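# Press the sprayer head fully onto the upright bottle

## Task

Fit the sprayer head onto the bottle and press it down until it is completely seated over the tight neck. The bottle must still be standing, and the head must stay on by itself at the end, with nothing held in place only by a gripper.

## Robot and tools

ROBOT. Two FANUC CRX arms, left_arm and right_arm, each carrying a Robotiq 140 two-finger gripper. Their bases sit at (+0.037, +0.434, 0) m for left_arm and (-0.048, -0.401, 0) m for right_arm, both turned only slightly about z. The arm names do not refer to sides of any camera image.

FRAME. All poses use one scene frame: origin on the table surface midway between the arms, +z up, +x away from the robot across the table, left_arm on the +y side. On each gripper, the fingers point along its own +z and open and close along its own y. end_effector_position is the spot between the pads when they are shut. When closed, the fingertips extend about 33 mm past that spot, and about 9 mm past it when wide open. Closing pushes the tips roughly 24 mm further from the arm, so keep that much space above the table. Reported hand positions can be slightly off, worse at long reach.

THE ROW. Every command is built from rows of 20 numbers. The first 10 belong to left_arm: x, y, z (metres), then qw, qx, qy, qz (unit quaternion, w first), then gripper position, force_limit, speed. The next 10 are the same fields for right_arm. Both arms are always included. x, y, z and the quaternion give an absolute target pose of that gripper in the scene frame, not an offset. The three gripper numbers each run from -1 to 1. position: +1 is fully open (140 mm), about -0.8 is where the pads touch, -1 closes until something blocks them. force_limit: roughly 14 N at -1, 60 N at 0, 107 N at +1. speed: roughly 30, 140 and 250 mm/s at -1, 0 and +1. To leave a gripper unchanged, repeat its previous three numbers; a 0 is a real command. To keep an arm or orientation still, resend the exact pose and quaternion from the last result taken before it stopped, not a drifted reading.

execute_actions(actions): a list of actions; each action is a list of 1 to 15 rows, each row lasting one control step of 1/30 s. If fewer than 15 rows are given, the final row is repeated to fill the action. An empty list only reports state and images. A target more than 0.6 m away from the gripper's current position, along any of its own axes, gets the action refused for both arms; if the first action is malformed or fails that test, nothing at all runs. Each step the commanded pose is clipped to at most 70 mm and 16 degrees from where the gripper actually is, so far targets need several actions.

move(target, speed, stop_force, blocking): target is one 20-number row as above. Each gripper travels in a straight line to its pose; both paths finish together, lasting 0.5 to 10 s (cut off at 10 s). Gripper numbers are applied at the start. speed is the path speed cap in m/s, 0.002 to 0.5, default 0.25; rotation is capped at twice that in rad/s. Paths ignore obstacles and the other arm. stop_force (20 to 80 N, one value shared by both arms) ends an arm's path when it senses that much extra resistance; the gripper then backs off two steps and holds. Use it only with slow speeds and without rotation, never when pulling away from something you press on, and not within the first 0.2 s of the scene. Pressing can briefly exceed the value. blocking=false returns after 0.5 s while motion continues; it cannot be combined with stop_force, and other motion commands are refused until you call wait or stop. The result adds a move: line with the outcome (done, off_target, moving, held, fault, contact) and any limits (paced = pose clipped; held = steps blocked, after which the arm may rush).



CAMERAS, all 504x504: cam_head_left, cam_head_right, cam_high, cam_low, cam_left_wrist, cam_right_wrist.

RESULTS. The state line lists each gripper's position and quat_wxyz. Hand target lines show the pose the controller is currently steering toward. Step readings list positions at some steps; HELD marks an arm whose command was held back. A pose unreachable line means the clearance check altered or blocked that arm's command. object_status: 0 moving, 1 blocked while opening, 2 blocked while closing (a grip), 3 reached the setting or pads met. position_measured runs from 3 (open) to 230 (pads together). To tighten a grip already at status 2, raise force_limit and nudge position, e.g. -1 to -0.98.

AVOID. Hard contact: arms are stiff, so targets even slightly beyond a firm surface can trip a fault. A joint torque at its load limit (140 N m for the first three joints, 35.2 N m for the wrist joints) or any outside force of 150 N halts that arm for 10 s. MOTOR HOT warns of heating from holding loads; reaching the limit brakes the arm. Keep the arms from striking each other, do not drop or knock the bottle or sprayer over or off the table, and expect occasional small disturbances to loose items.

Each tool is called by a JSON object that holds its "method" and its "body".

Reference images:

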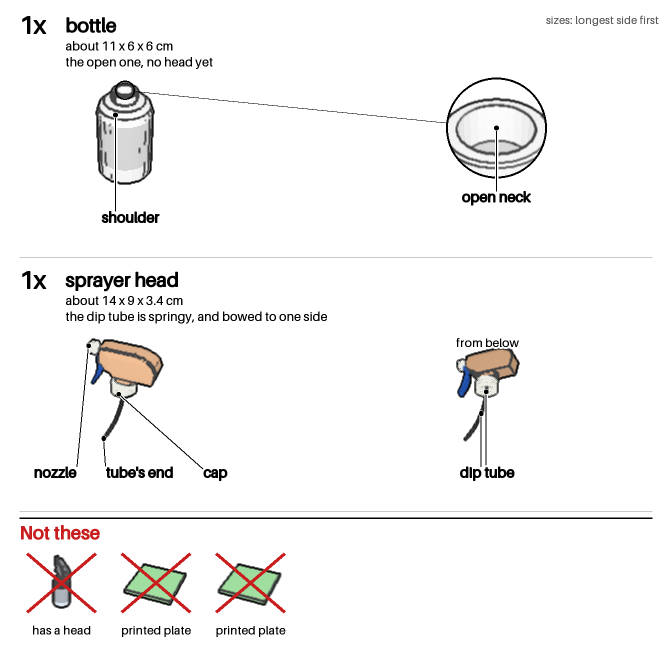

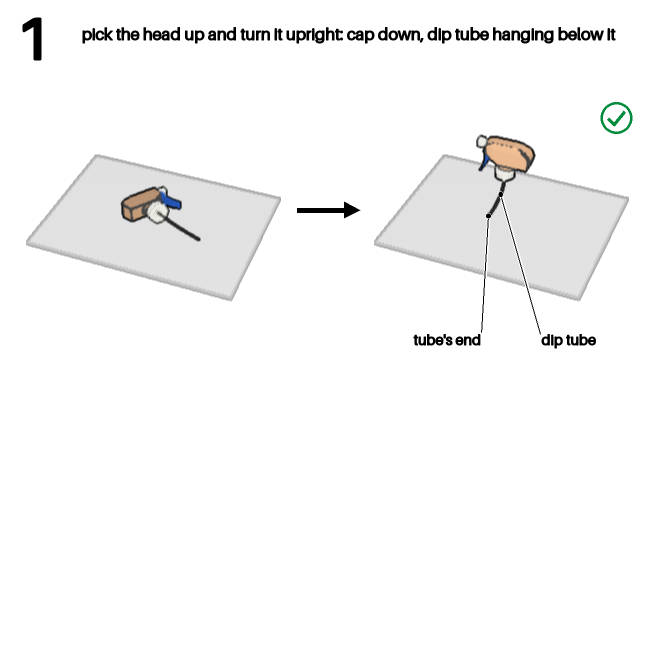

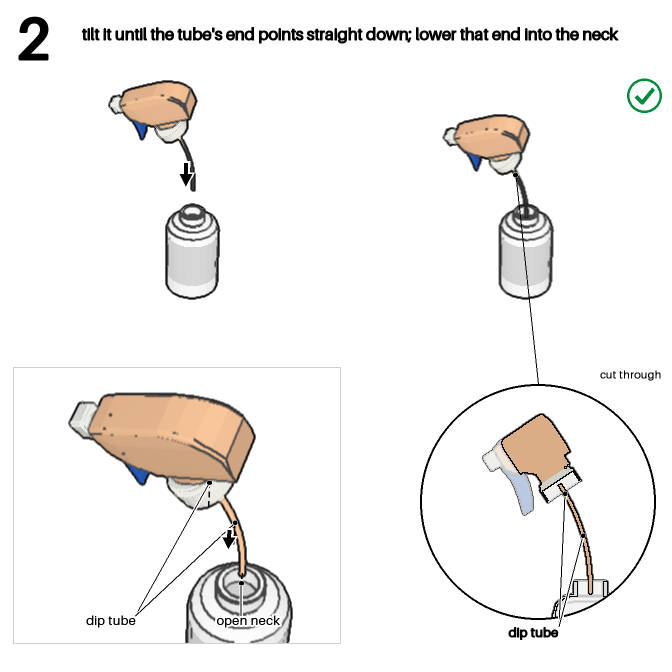

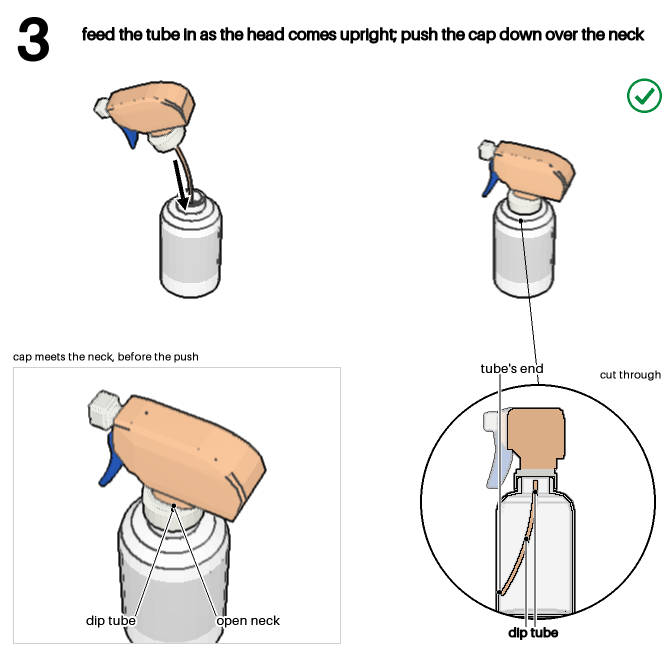

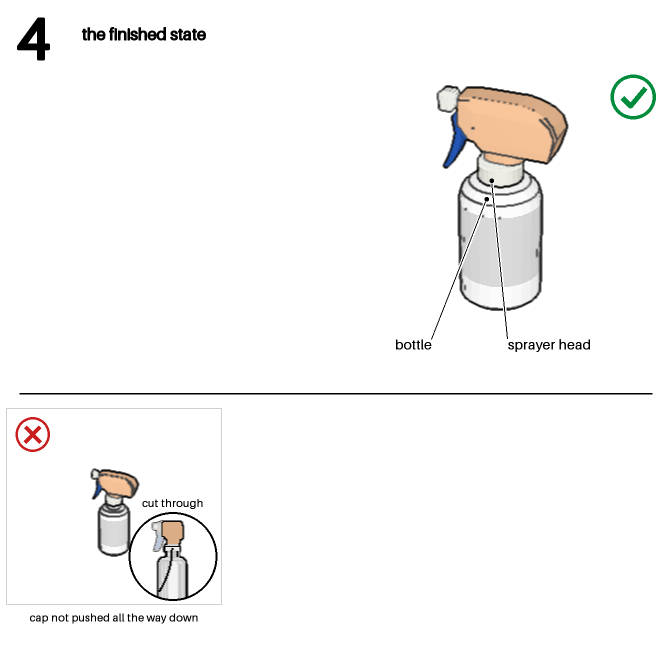

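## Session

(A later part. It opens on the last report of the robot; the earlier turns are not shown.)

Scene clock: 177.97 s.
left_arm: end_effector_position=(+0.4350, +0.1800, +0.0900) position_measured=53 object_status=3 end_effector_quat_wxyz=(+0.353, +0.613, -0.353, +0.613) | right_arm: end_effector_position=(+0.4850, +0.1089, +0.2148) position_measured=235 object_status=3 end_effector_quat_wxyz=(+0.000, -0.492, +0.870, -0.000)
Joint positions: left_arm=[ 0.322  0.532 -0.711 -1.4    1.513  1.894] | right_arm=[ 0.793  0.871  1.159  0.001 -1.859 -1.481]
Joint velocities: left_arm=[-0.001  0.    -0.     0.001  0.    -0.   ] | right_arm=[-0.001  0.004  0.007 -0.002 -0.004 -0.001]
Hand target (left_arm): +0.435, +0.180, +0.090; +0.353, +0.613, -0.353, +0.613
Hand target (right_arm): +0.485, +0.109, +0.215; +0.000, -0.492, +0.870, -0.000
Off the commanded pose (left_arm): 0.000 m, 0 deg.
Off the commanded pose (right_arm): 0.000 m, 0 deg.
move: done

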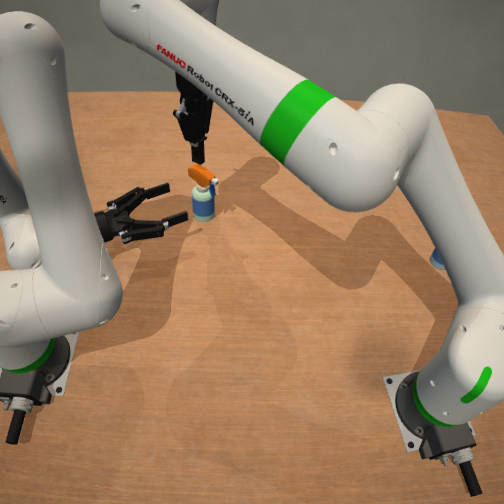

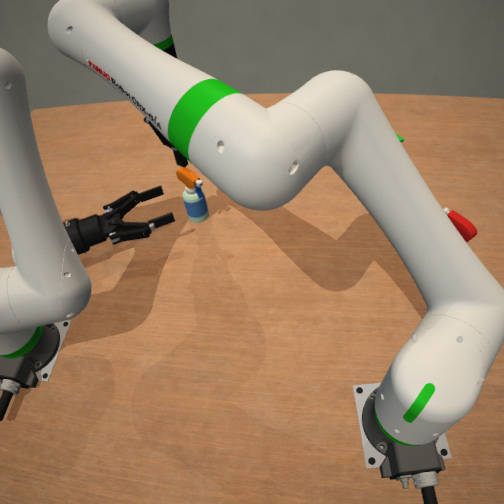

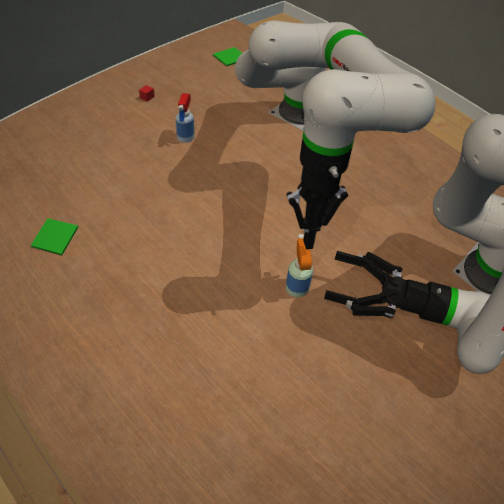

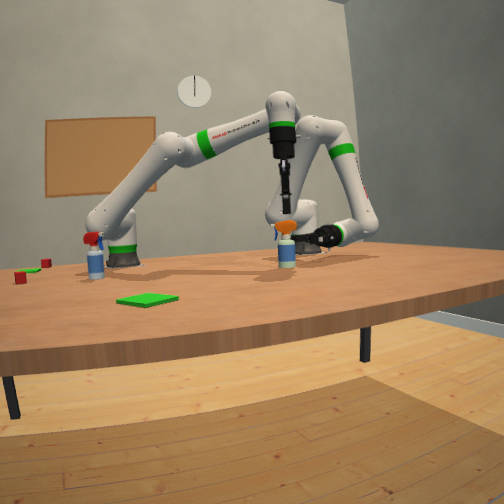

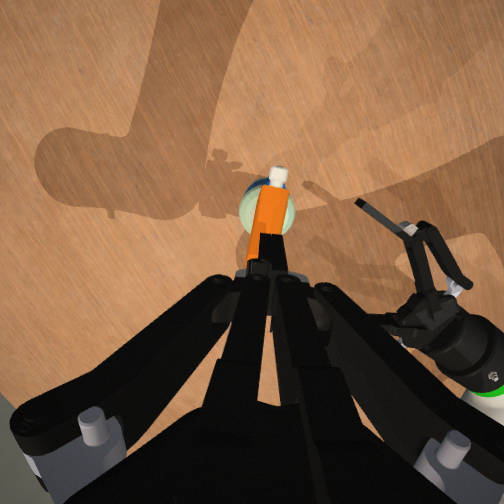

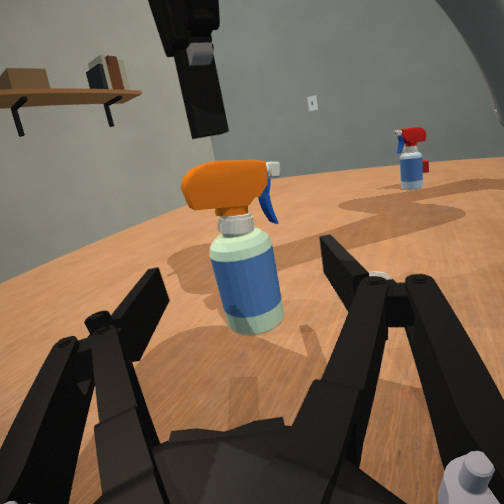

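{"method": "move", "body": {"target": [0.435,0.18,0.09,0.353,0.612,-0.353,0.612,0.6,0.3,0,0.489,0.107,0.197,0,0.492,-0.870,0,-1,1,1], "speed": 0.04}}

{"method": "move", "body": {"target": [0.435,0.18,0.09,0.353,0.612,-0.353,0.612,0.6,0.3,0,0.489,0.107,0.18,0,0.492,-0.870,0,-1,1,1], "speed": 0.005, "stop_force": 55}}

{"method": "zoom_image", "body": {"camera": "cam_right_wrist", "region": [160,140,320,340]}}

{"method": "zoom_image", "body": {"camera": "cam_low", "region": [250,200,330,280]}}

Scene clock: 183.80 s.
left_arm: end_effector_position=(+0.4350, +0.1800, +0.0900) position_measured=53 object_status=3 end_effector_quat_wxyz=(+0.353, +0.613, -0.353, +0.613) | right_arm: end_effector_position=(+0.4889, +0.1070, +0.1970) position_measured=235 object_status=3 end_effector_quat_wxyz=(-0.000, -0.492, +0.870, +0.000)
Joint positions: left_arm=[ 0.322  0.532 -0.711 -1.4    1.513  1.894] | right_arm=[ 0.787  0.854  1.086 -0.    -1.803 -1.475]
Joint velocities: left_arm=[ 0.    -0.    -0.    -0.002 -0.     0.   ] | right_arm=[ 0.002 -0.    -0.001  0.001 -0.002  0.   ]
Hand target (left_arm): +0.435, +0.180, +0.090; +0.353, +0.613, -0.353, +0.613
Hand target (right_arm): +0.489, +0.107, +0.197; -0.000, -0.492, +0.870, +0.000
Off the commanded pose (left_arm): 0.000 m, 0 deg.
Off the commanded pose (right_arm): 0.000 m, 0 deg.
move: done

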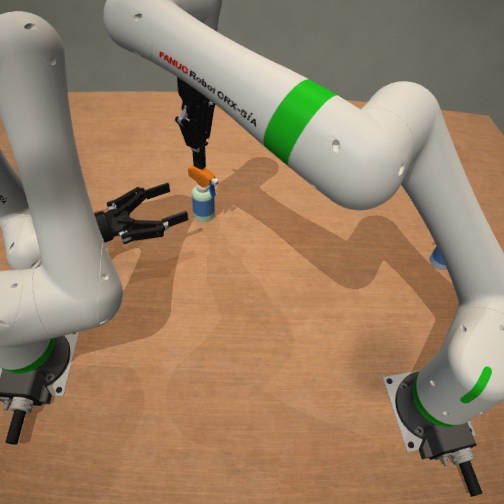

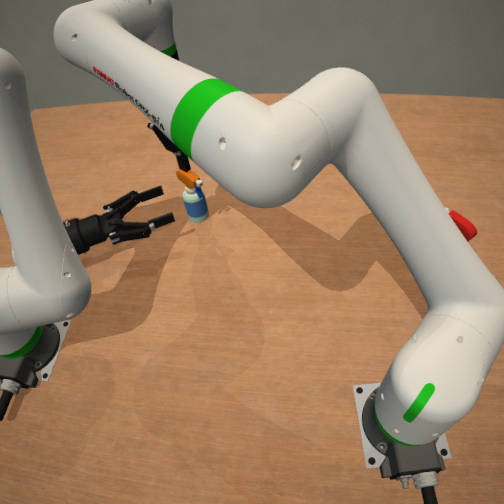

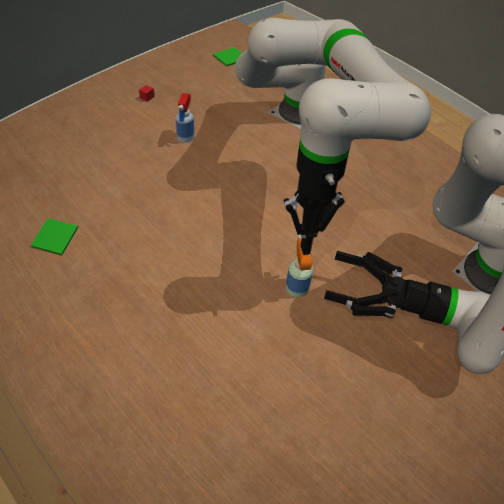

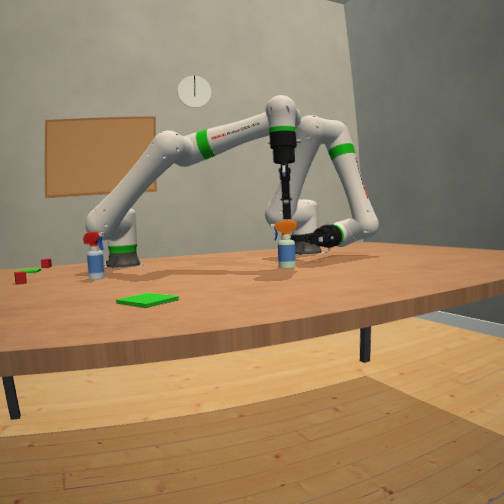

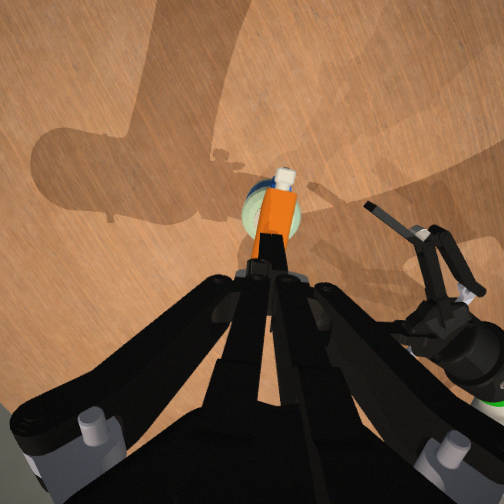

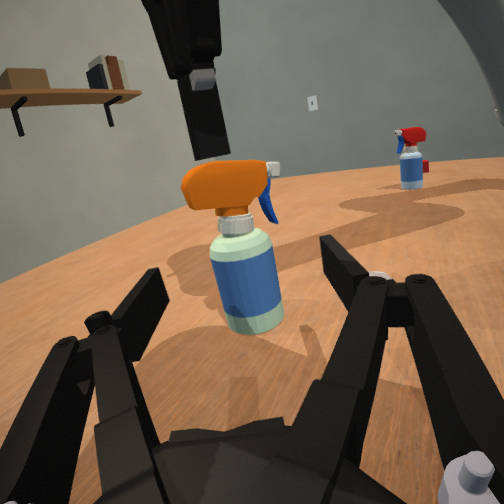

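action 0: stop_force needs each arm's force reading of the 0.2 s before this call, and right_arm is near a pose that gives none; nothing of the call was run and nothing moved

Region (160, 140, 320, 340) of cam_right_wrist's 504x504 image, scaled by 2.520, with more detail than that image has; it fills the left 403 columns of this view, and the rest is white.

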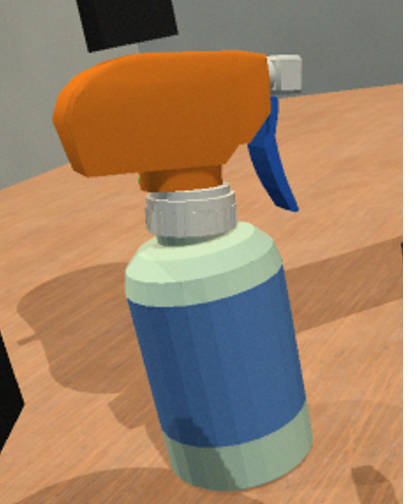

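Region (250, 200, 330, 280) of cam_low's 504x504 image, scaled by 6.300, with more detail than that image has.

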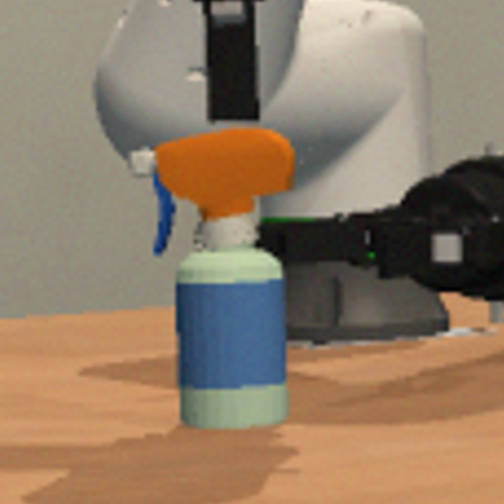

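{"method": "move", "body": {"target": [0.44,0.18,0.26,0,0.870,0.492,0,-1,1,1,0.45,-0.12,0.28,0,0.492,-0.870,0,-1,1,1], "speed": 0.3}}

{"method": "move", "body": {"target": [0.489,0.107,0.20,0,0.870,0.492,0,-1,1,1,0.45,-0.12,0.28,0,0.492,-0.870,0,-1,1,1], "speed": 0.15}}

{"method": "zoom_image", "body": {"camera": "cam_low", "region": [250,200,330,280]}}

{"method": "zoom_image", "body": {"camera": "cam_head_left", "region": [130,100,290,240]}}

Scene clock: 194.60 s.
left_arm: end_effector_position=(+0.4413, +0.1801, +0.2601) position_measured=235 object_status=3 end_effector_quat_wxyz=(+0.001, +0.870, +0.494, +0.001) | right_arm: end_effector_position=(+0.4498, -0.1196, +0.2806) position_measured=235 object_status=3 end_effector_quat_wxyz=(+0.000, -0.492, +0.870, +0.000)
Joint positions: left_arm=[-0.306  0.071  0.123 -0.001 -1.621  2.888] | right_arm=[ 0.595  0.327  0.476 -0.001 -1.72  -1.284]
Joint velocities: left_arm=[-0.001  0.001  0.001  0.    -0.001  0.001] | right_arm=[-0.001 -0.    -0.     0.    -0.     0.002]
Hand target (left_arm): +0.441, +0.180, +0.260; +0.001, +0.870, +0.493, +0.001
Hand target (right_arm): +0.450, -0.120, +0.281; +0.000, -0.492, +0.870, +0.000
Off the commanded pose (left_arm): 0.001 m, 0 deg.
Off the commanded pose (right_arm): 0.001 m, 0 deg.
move: done; limits=paced

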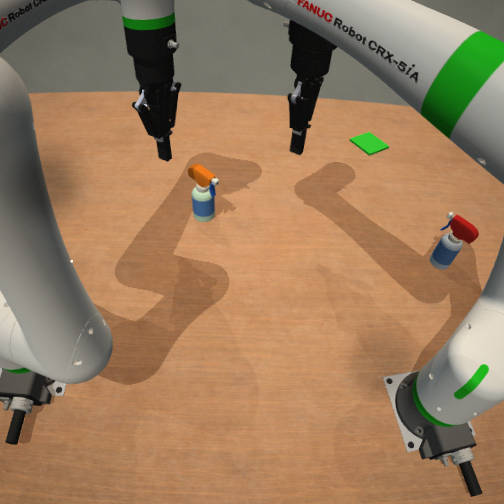

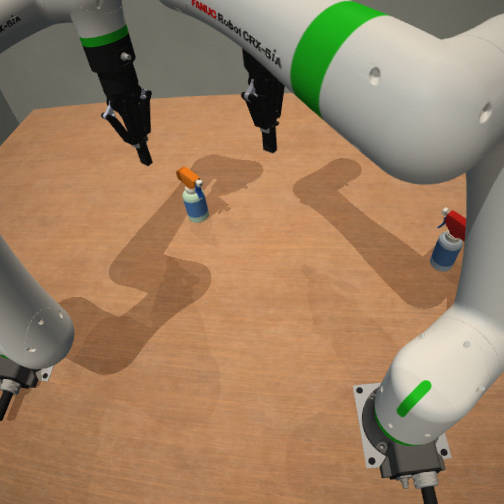

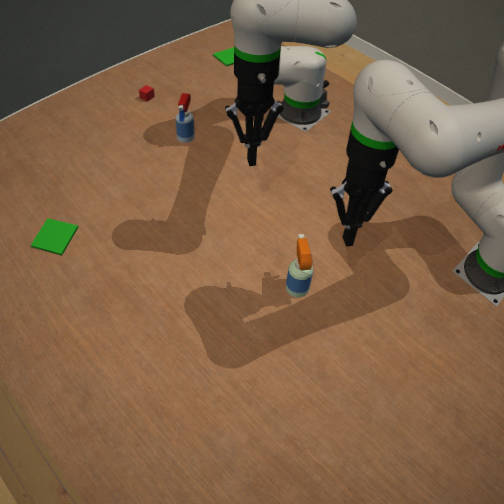

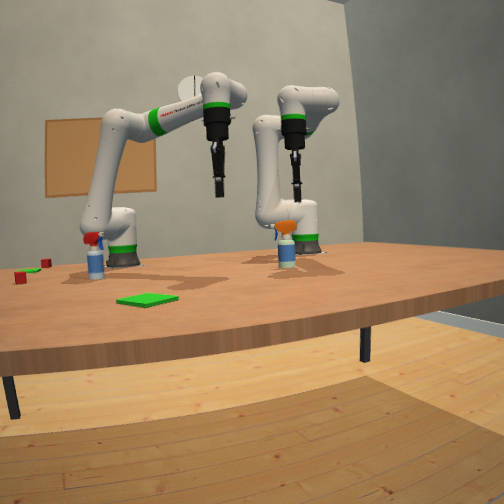

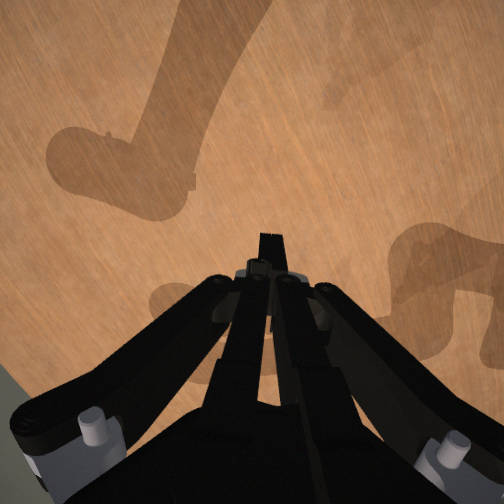

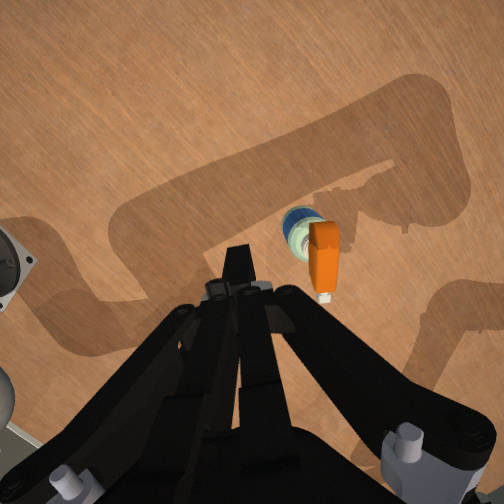

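Scene clock: 195.67 s.
left_arm: end_effector_position=(+0.4893, +0.1067, +0.2003) position_measured=235 object_status=3 end_effector_quat_wxyz=(+0.000, +0.870, +0.492, -0.000) | right_arm: end_effector_position=(+0.4500, -0.1200, +0.2800) position_measured=235 object_status=3 end_effector_quat_wxyz=(+0.000, -0.492, +0.870, +0.000)
Joint positions: left_arm=[-0.412  0.279  0.227  0.001 -1.518  2.99 ] | right_arm=[ 0.595  0.326  0.474 -0.    -1.718 -1.284]
Joint velocities: left_arm=[-0.001  0.     0.    -0.004  0.     0.001] | right_arm=[ 0.001 -0.    -0.    -0.001 -0.002 -0.002]
Hand target (left_arm): +0.489, +0.107, +0.200; +0.000, +0.870, +0.492, -0.000
Hand target (right_arm): +0.450, -0.120, +0.280; +0.000, -0.492, +0.870, +0.000
Off the commanded pose (left_arm): 0.000 m, 0 deg.
Off the commanded pose (right_arm): 0.000 m, 0 deg.
move: done

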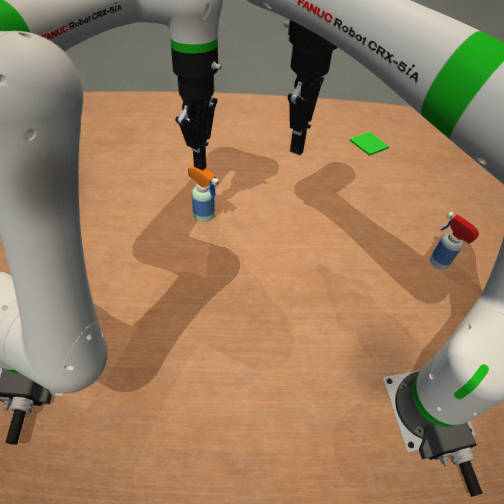

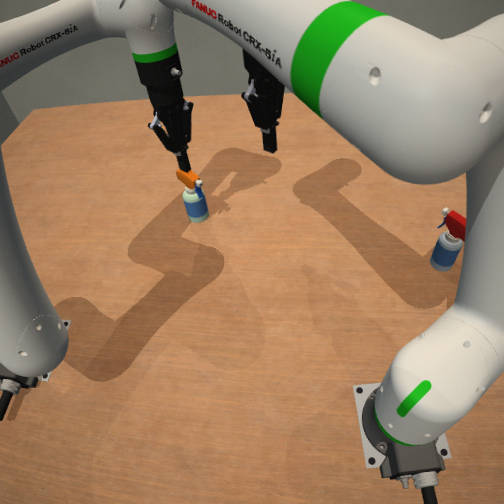

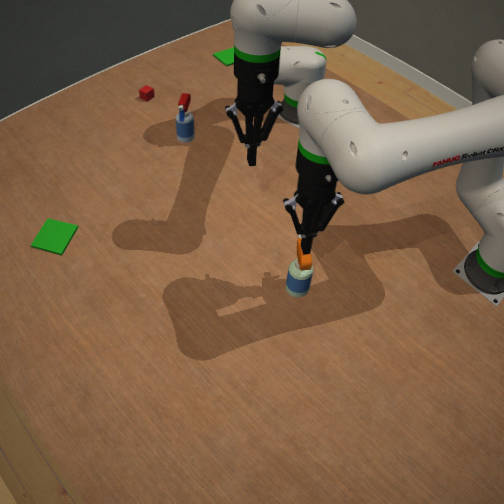

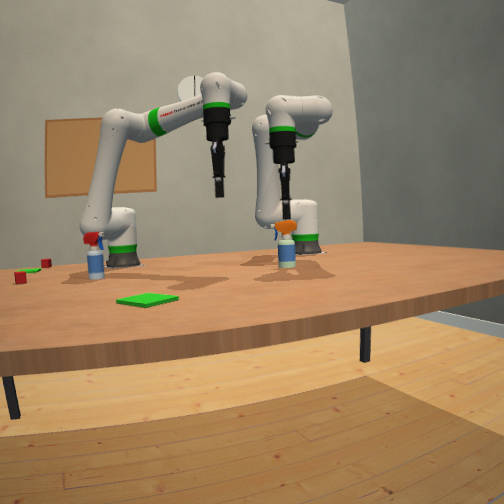

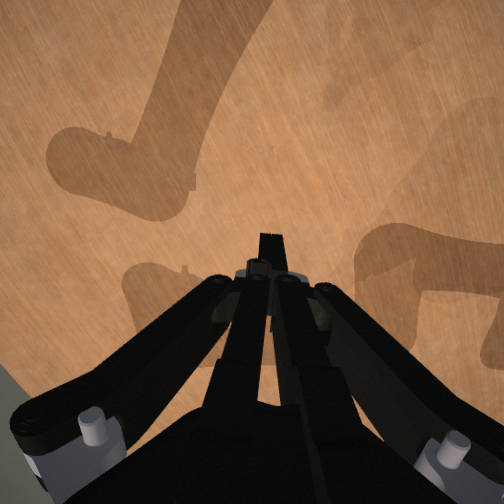

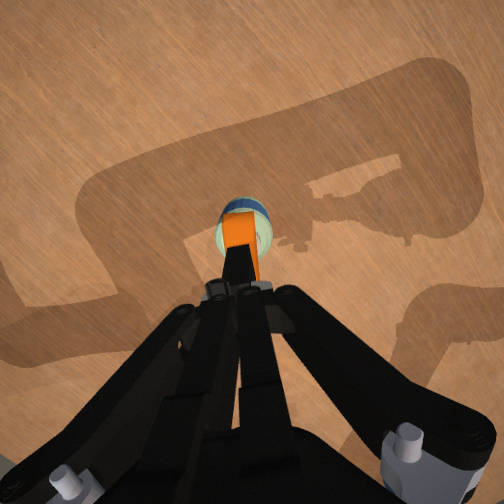

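Region (250, 200, 330, 280) of cam_low's 504x504 image, scaled by 6.300, with more detail than that image has.

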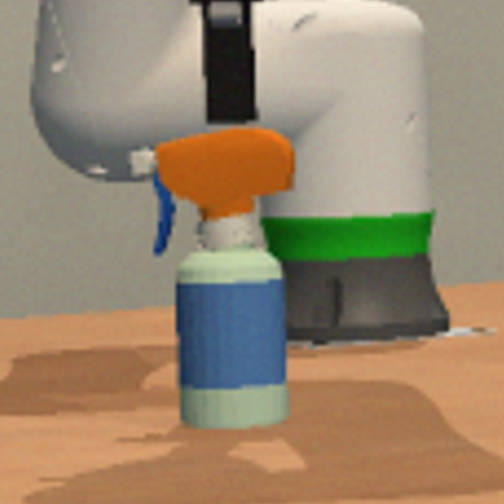

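Region (130, 100, 290, 240) of cam_head_left's 504x504 image, scaled by 3.150, with more detail than that image has; it fills the top 441 rows of this view, and the rest is white.

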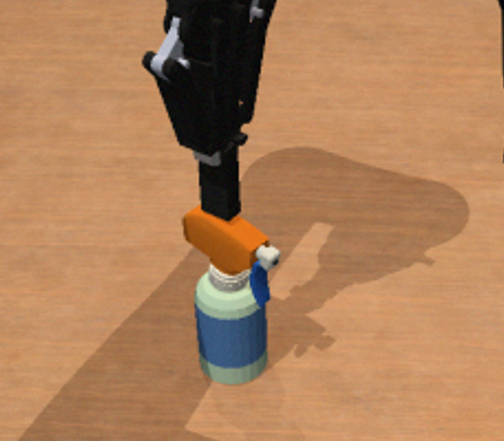

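{"method": "move", "body": {"target": [0.489,0.107,0.18,0,0.870,0.492,0,-1,1,1,0.45,-0.12,0.28,0,0.492,-0.870,0,-1,1,1], "speed": 0.005, "stop_force": 60}}

{"method": "zoom_image", "body": {"camera": "cam_low", "region": [250,200,330,280]}}

{"method": "zoom_image", "body": {"camera": "cam_head_left", "region": [130,100,290,240]}}

Scene clock: 200.97 s.
left_arm: end_effector_position=(+0.4893, +0.1068, +0.1944) position_measured=235 object_status=3 end_effector_quat_wxyz=(+0.000, +0.870, +0.492, -0.000) | right_arm: end_effector_position=(+0.4500, -0.1200, +0.2800) position_measured=235 object_status=3 end_effector_quat_wxyz=(+0.000, -0.492, +0.870, +0.000)
Joint positions: left_arm=[-0.412  0.28   0.214  0.001 -1.505  2.99 ] | right_arm=[ 0.595  0.326  0.474 -0.    -1.718 -1.284]
Joint velocities: left_arm=[ 0.002 -0.     0.002  0.002 -0.001  0.002] | right_arm=[ 0.002 -0.     0.    -0.001  0.001 -0.003]
Hand target (left_arm): +0.489, +0.107, +0.194; +0.000, +0.870, +0.492, -0.000
Hand target (right_arm): +0.450, -0.120, +0.280; +0.000, -0.492, +0.870, -0.000
Off the commanded pose (left_arm): 0.014 m, 0 deg.
Off the commanded pose (right_arm): 0.000 m, 0 deg.
move: contact (left_arm)

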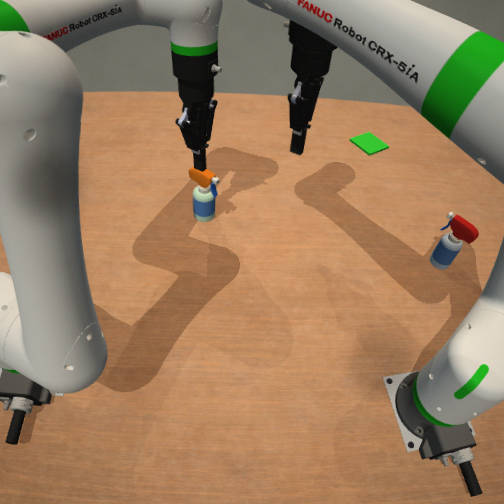

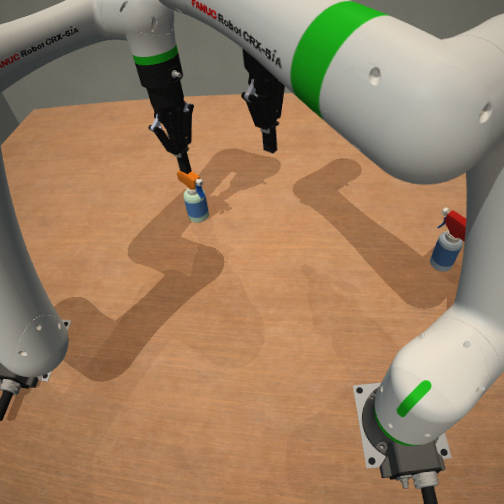

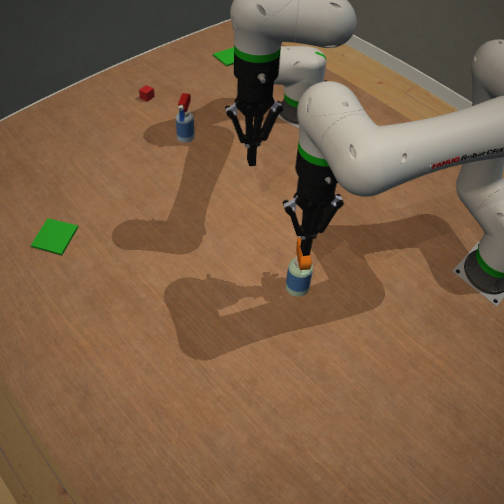

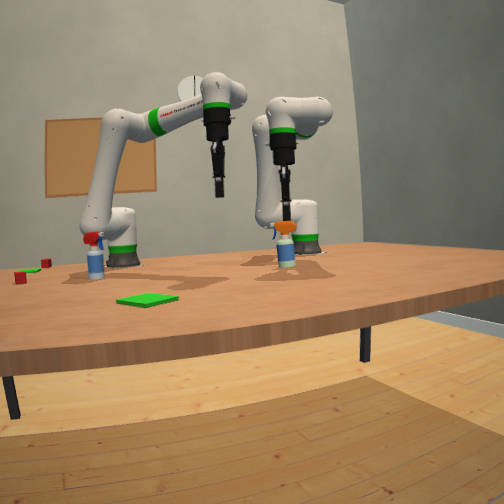

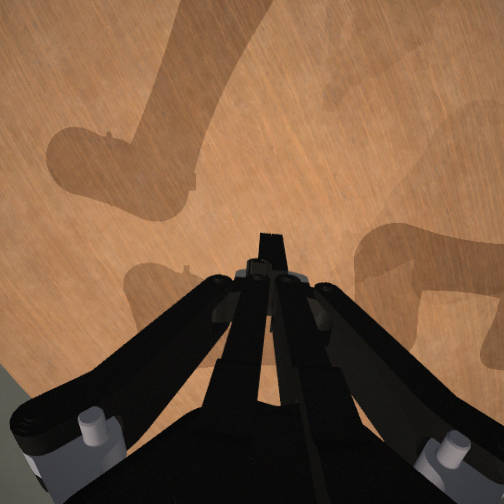

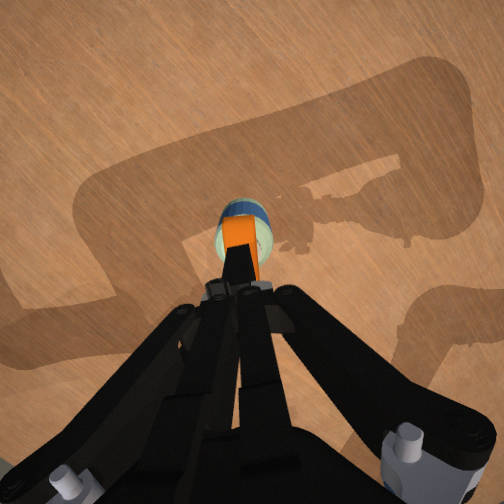

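Region (250, 200, 330, 280) of cam_low's 504x504 image, scaled by 6.300, with more detail than that image has.

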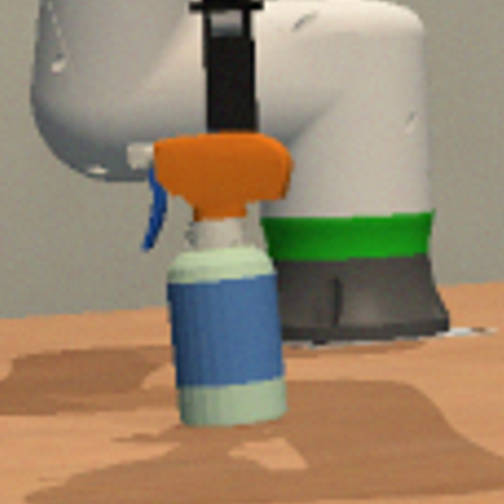

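Region (130, 100, 290, 240) of cam_head_left's 504x504 image, scaled by 3.150, with more detail than that image has; it fills the top 441 rows of this view, and the rest is white.

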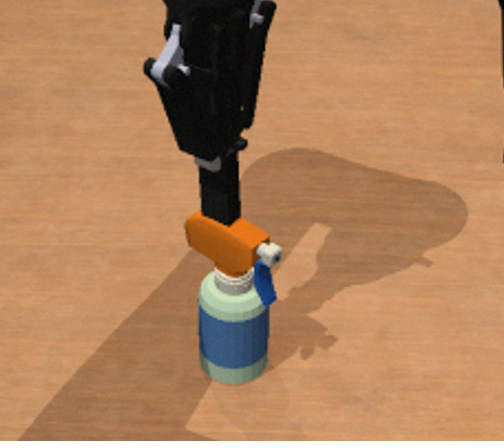

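{"method": "move", "body": {"target": [0.486,0.101,0.205,0,0.870,0.492,0,-1,1,1,0.45,-0.12,0.28,0,0.492,-0.870,0,-1,1,1], "speed": 0.03}}

{"method": "zoom_image", "body": {"camera": "cam_low", "region": [250,200,330,280]}}

{"method": "zoom_image", "body": {"camera": "cam_head_left", "region": [130,100,290,240]}}

{"method": "zoom_image", "body": {"camera": "cam_high", "region": [250,210,350,310]}}

Scene clock: 206.23 s.
left_arm: end_effector_position=(+0.4860, +0.1010, +0.2050) position_measured=235 object_status=3 end_effector_quat_wxyz=(+0.000, +0.870, +0.492, -0.000) | right_arm: end_effector_position=(+0.4500, -0.1200, +0.2800) position_measured=235 object_status=3 end_effector_quat_wxyz=(+0.000, -0.492, +0.870, +0.000)
Joint positions: left_arm=[-0.424  0.281  0.24   0.    -1.53   3.003] | right_arm=[ 0.595  0.326  0.474  0.    -1.718 -1.284]
Joint velocities: left_arm=[-0.001 -0.     0.    -0.    -0.     0.   ] | right_arm=[ 0.001 -0.    -0.    -0.    -0.    -0.   ]
Hand target (left_arm): +0.486, +0.101, +0.205; +0.000, +0.870, +0.492, -0.000
Hand target (right_arm): +0.450, -0.120, +0.280; +0.000, -0.492, +0.870, -0.000
Off the commanded pose (left_arm): 0.000 m, 0 deg.
Off the commanded pose (right_arm): 0.000 m, 0 deg.
move: done

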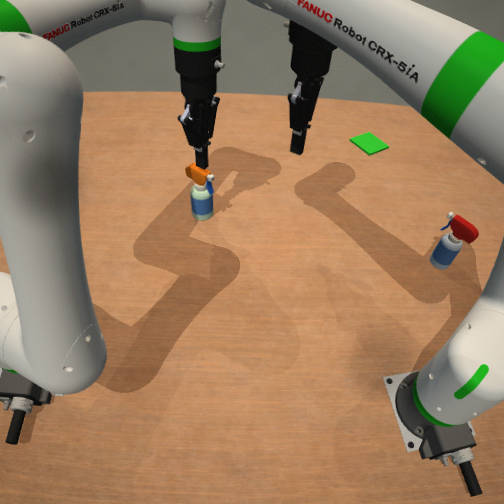

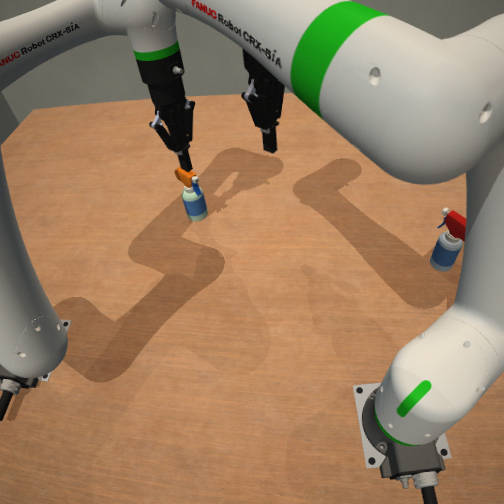

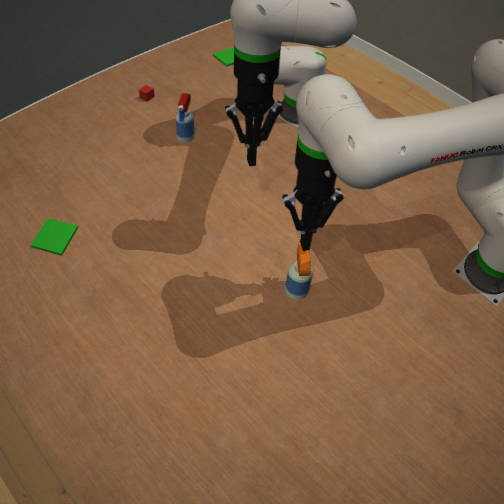

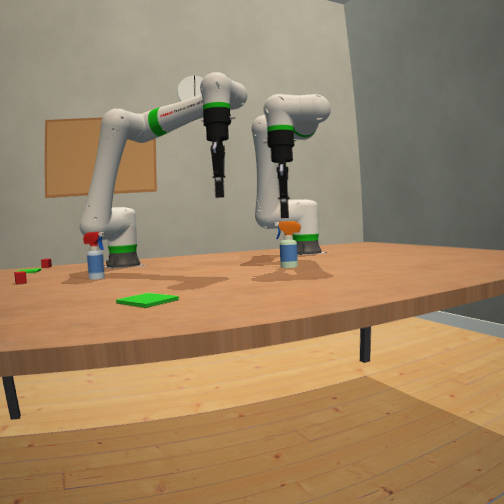

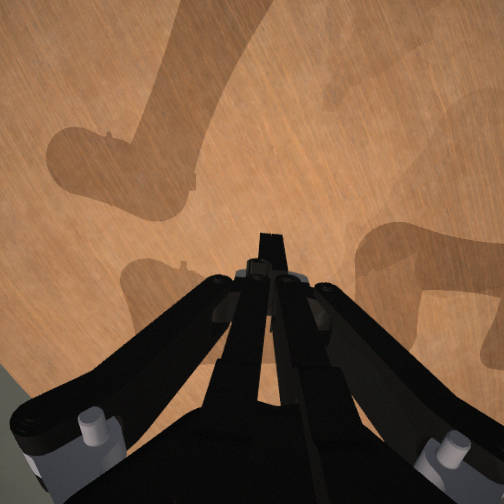

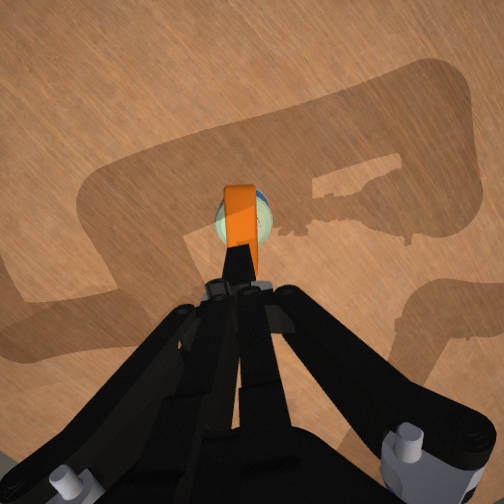

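Region (250, 200, 330, 280) of cam_low's 504x504 image, scaled by 6.300, with more detail than that image has.

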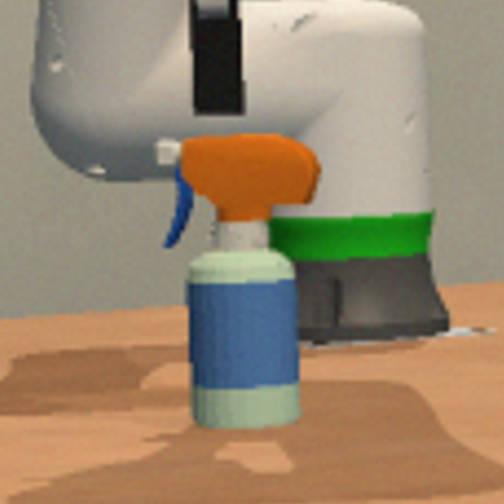

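Region (130, 100, 290, 240) of cam_head_left's 504x504 image, scaled by 3.150, with more detail than that image has; it fills the top 441 rows of this view, and the rest is white.

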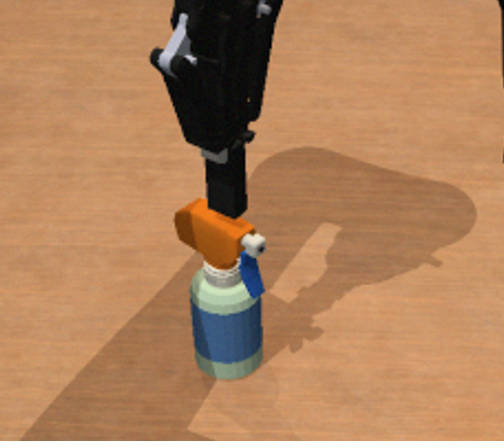

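Region (250, 210, 350, 310) of cam_high's 504x504 image, scaled by 5.040, with more detail than that image has.

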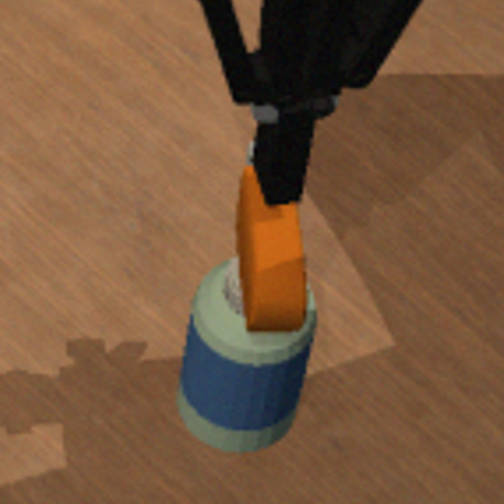

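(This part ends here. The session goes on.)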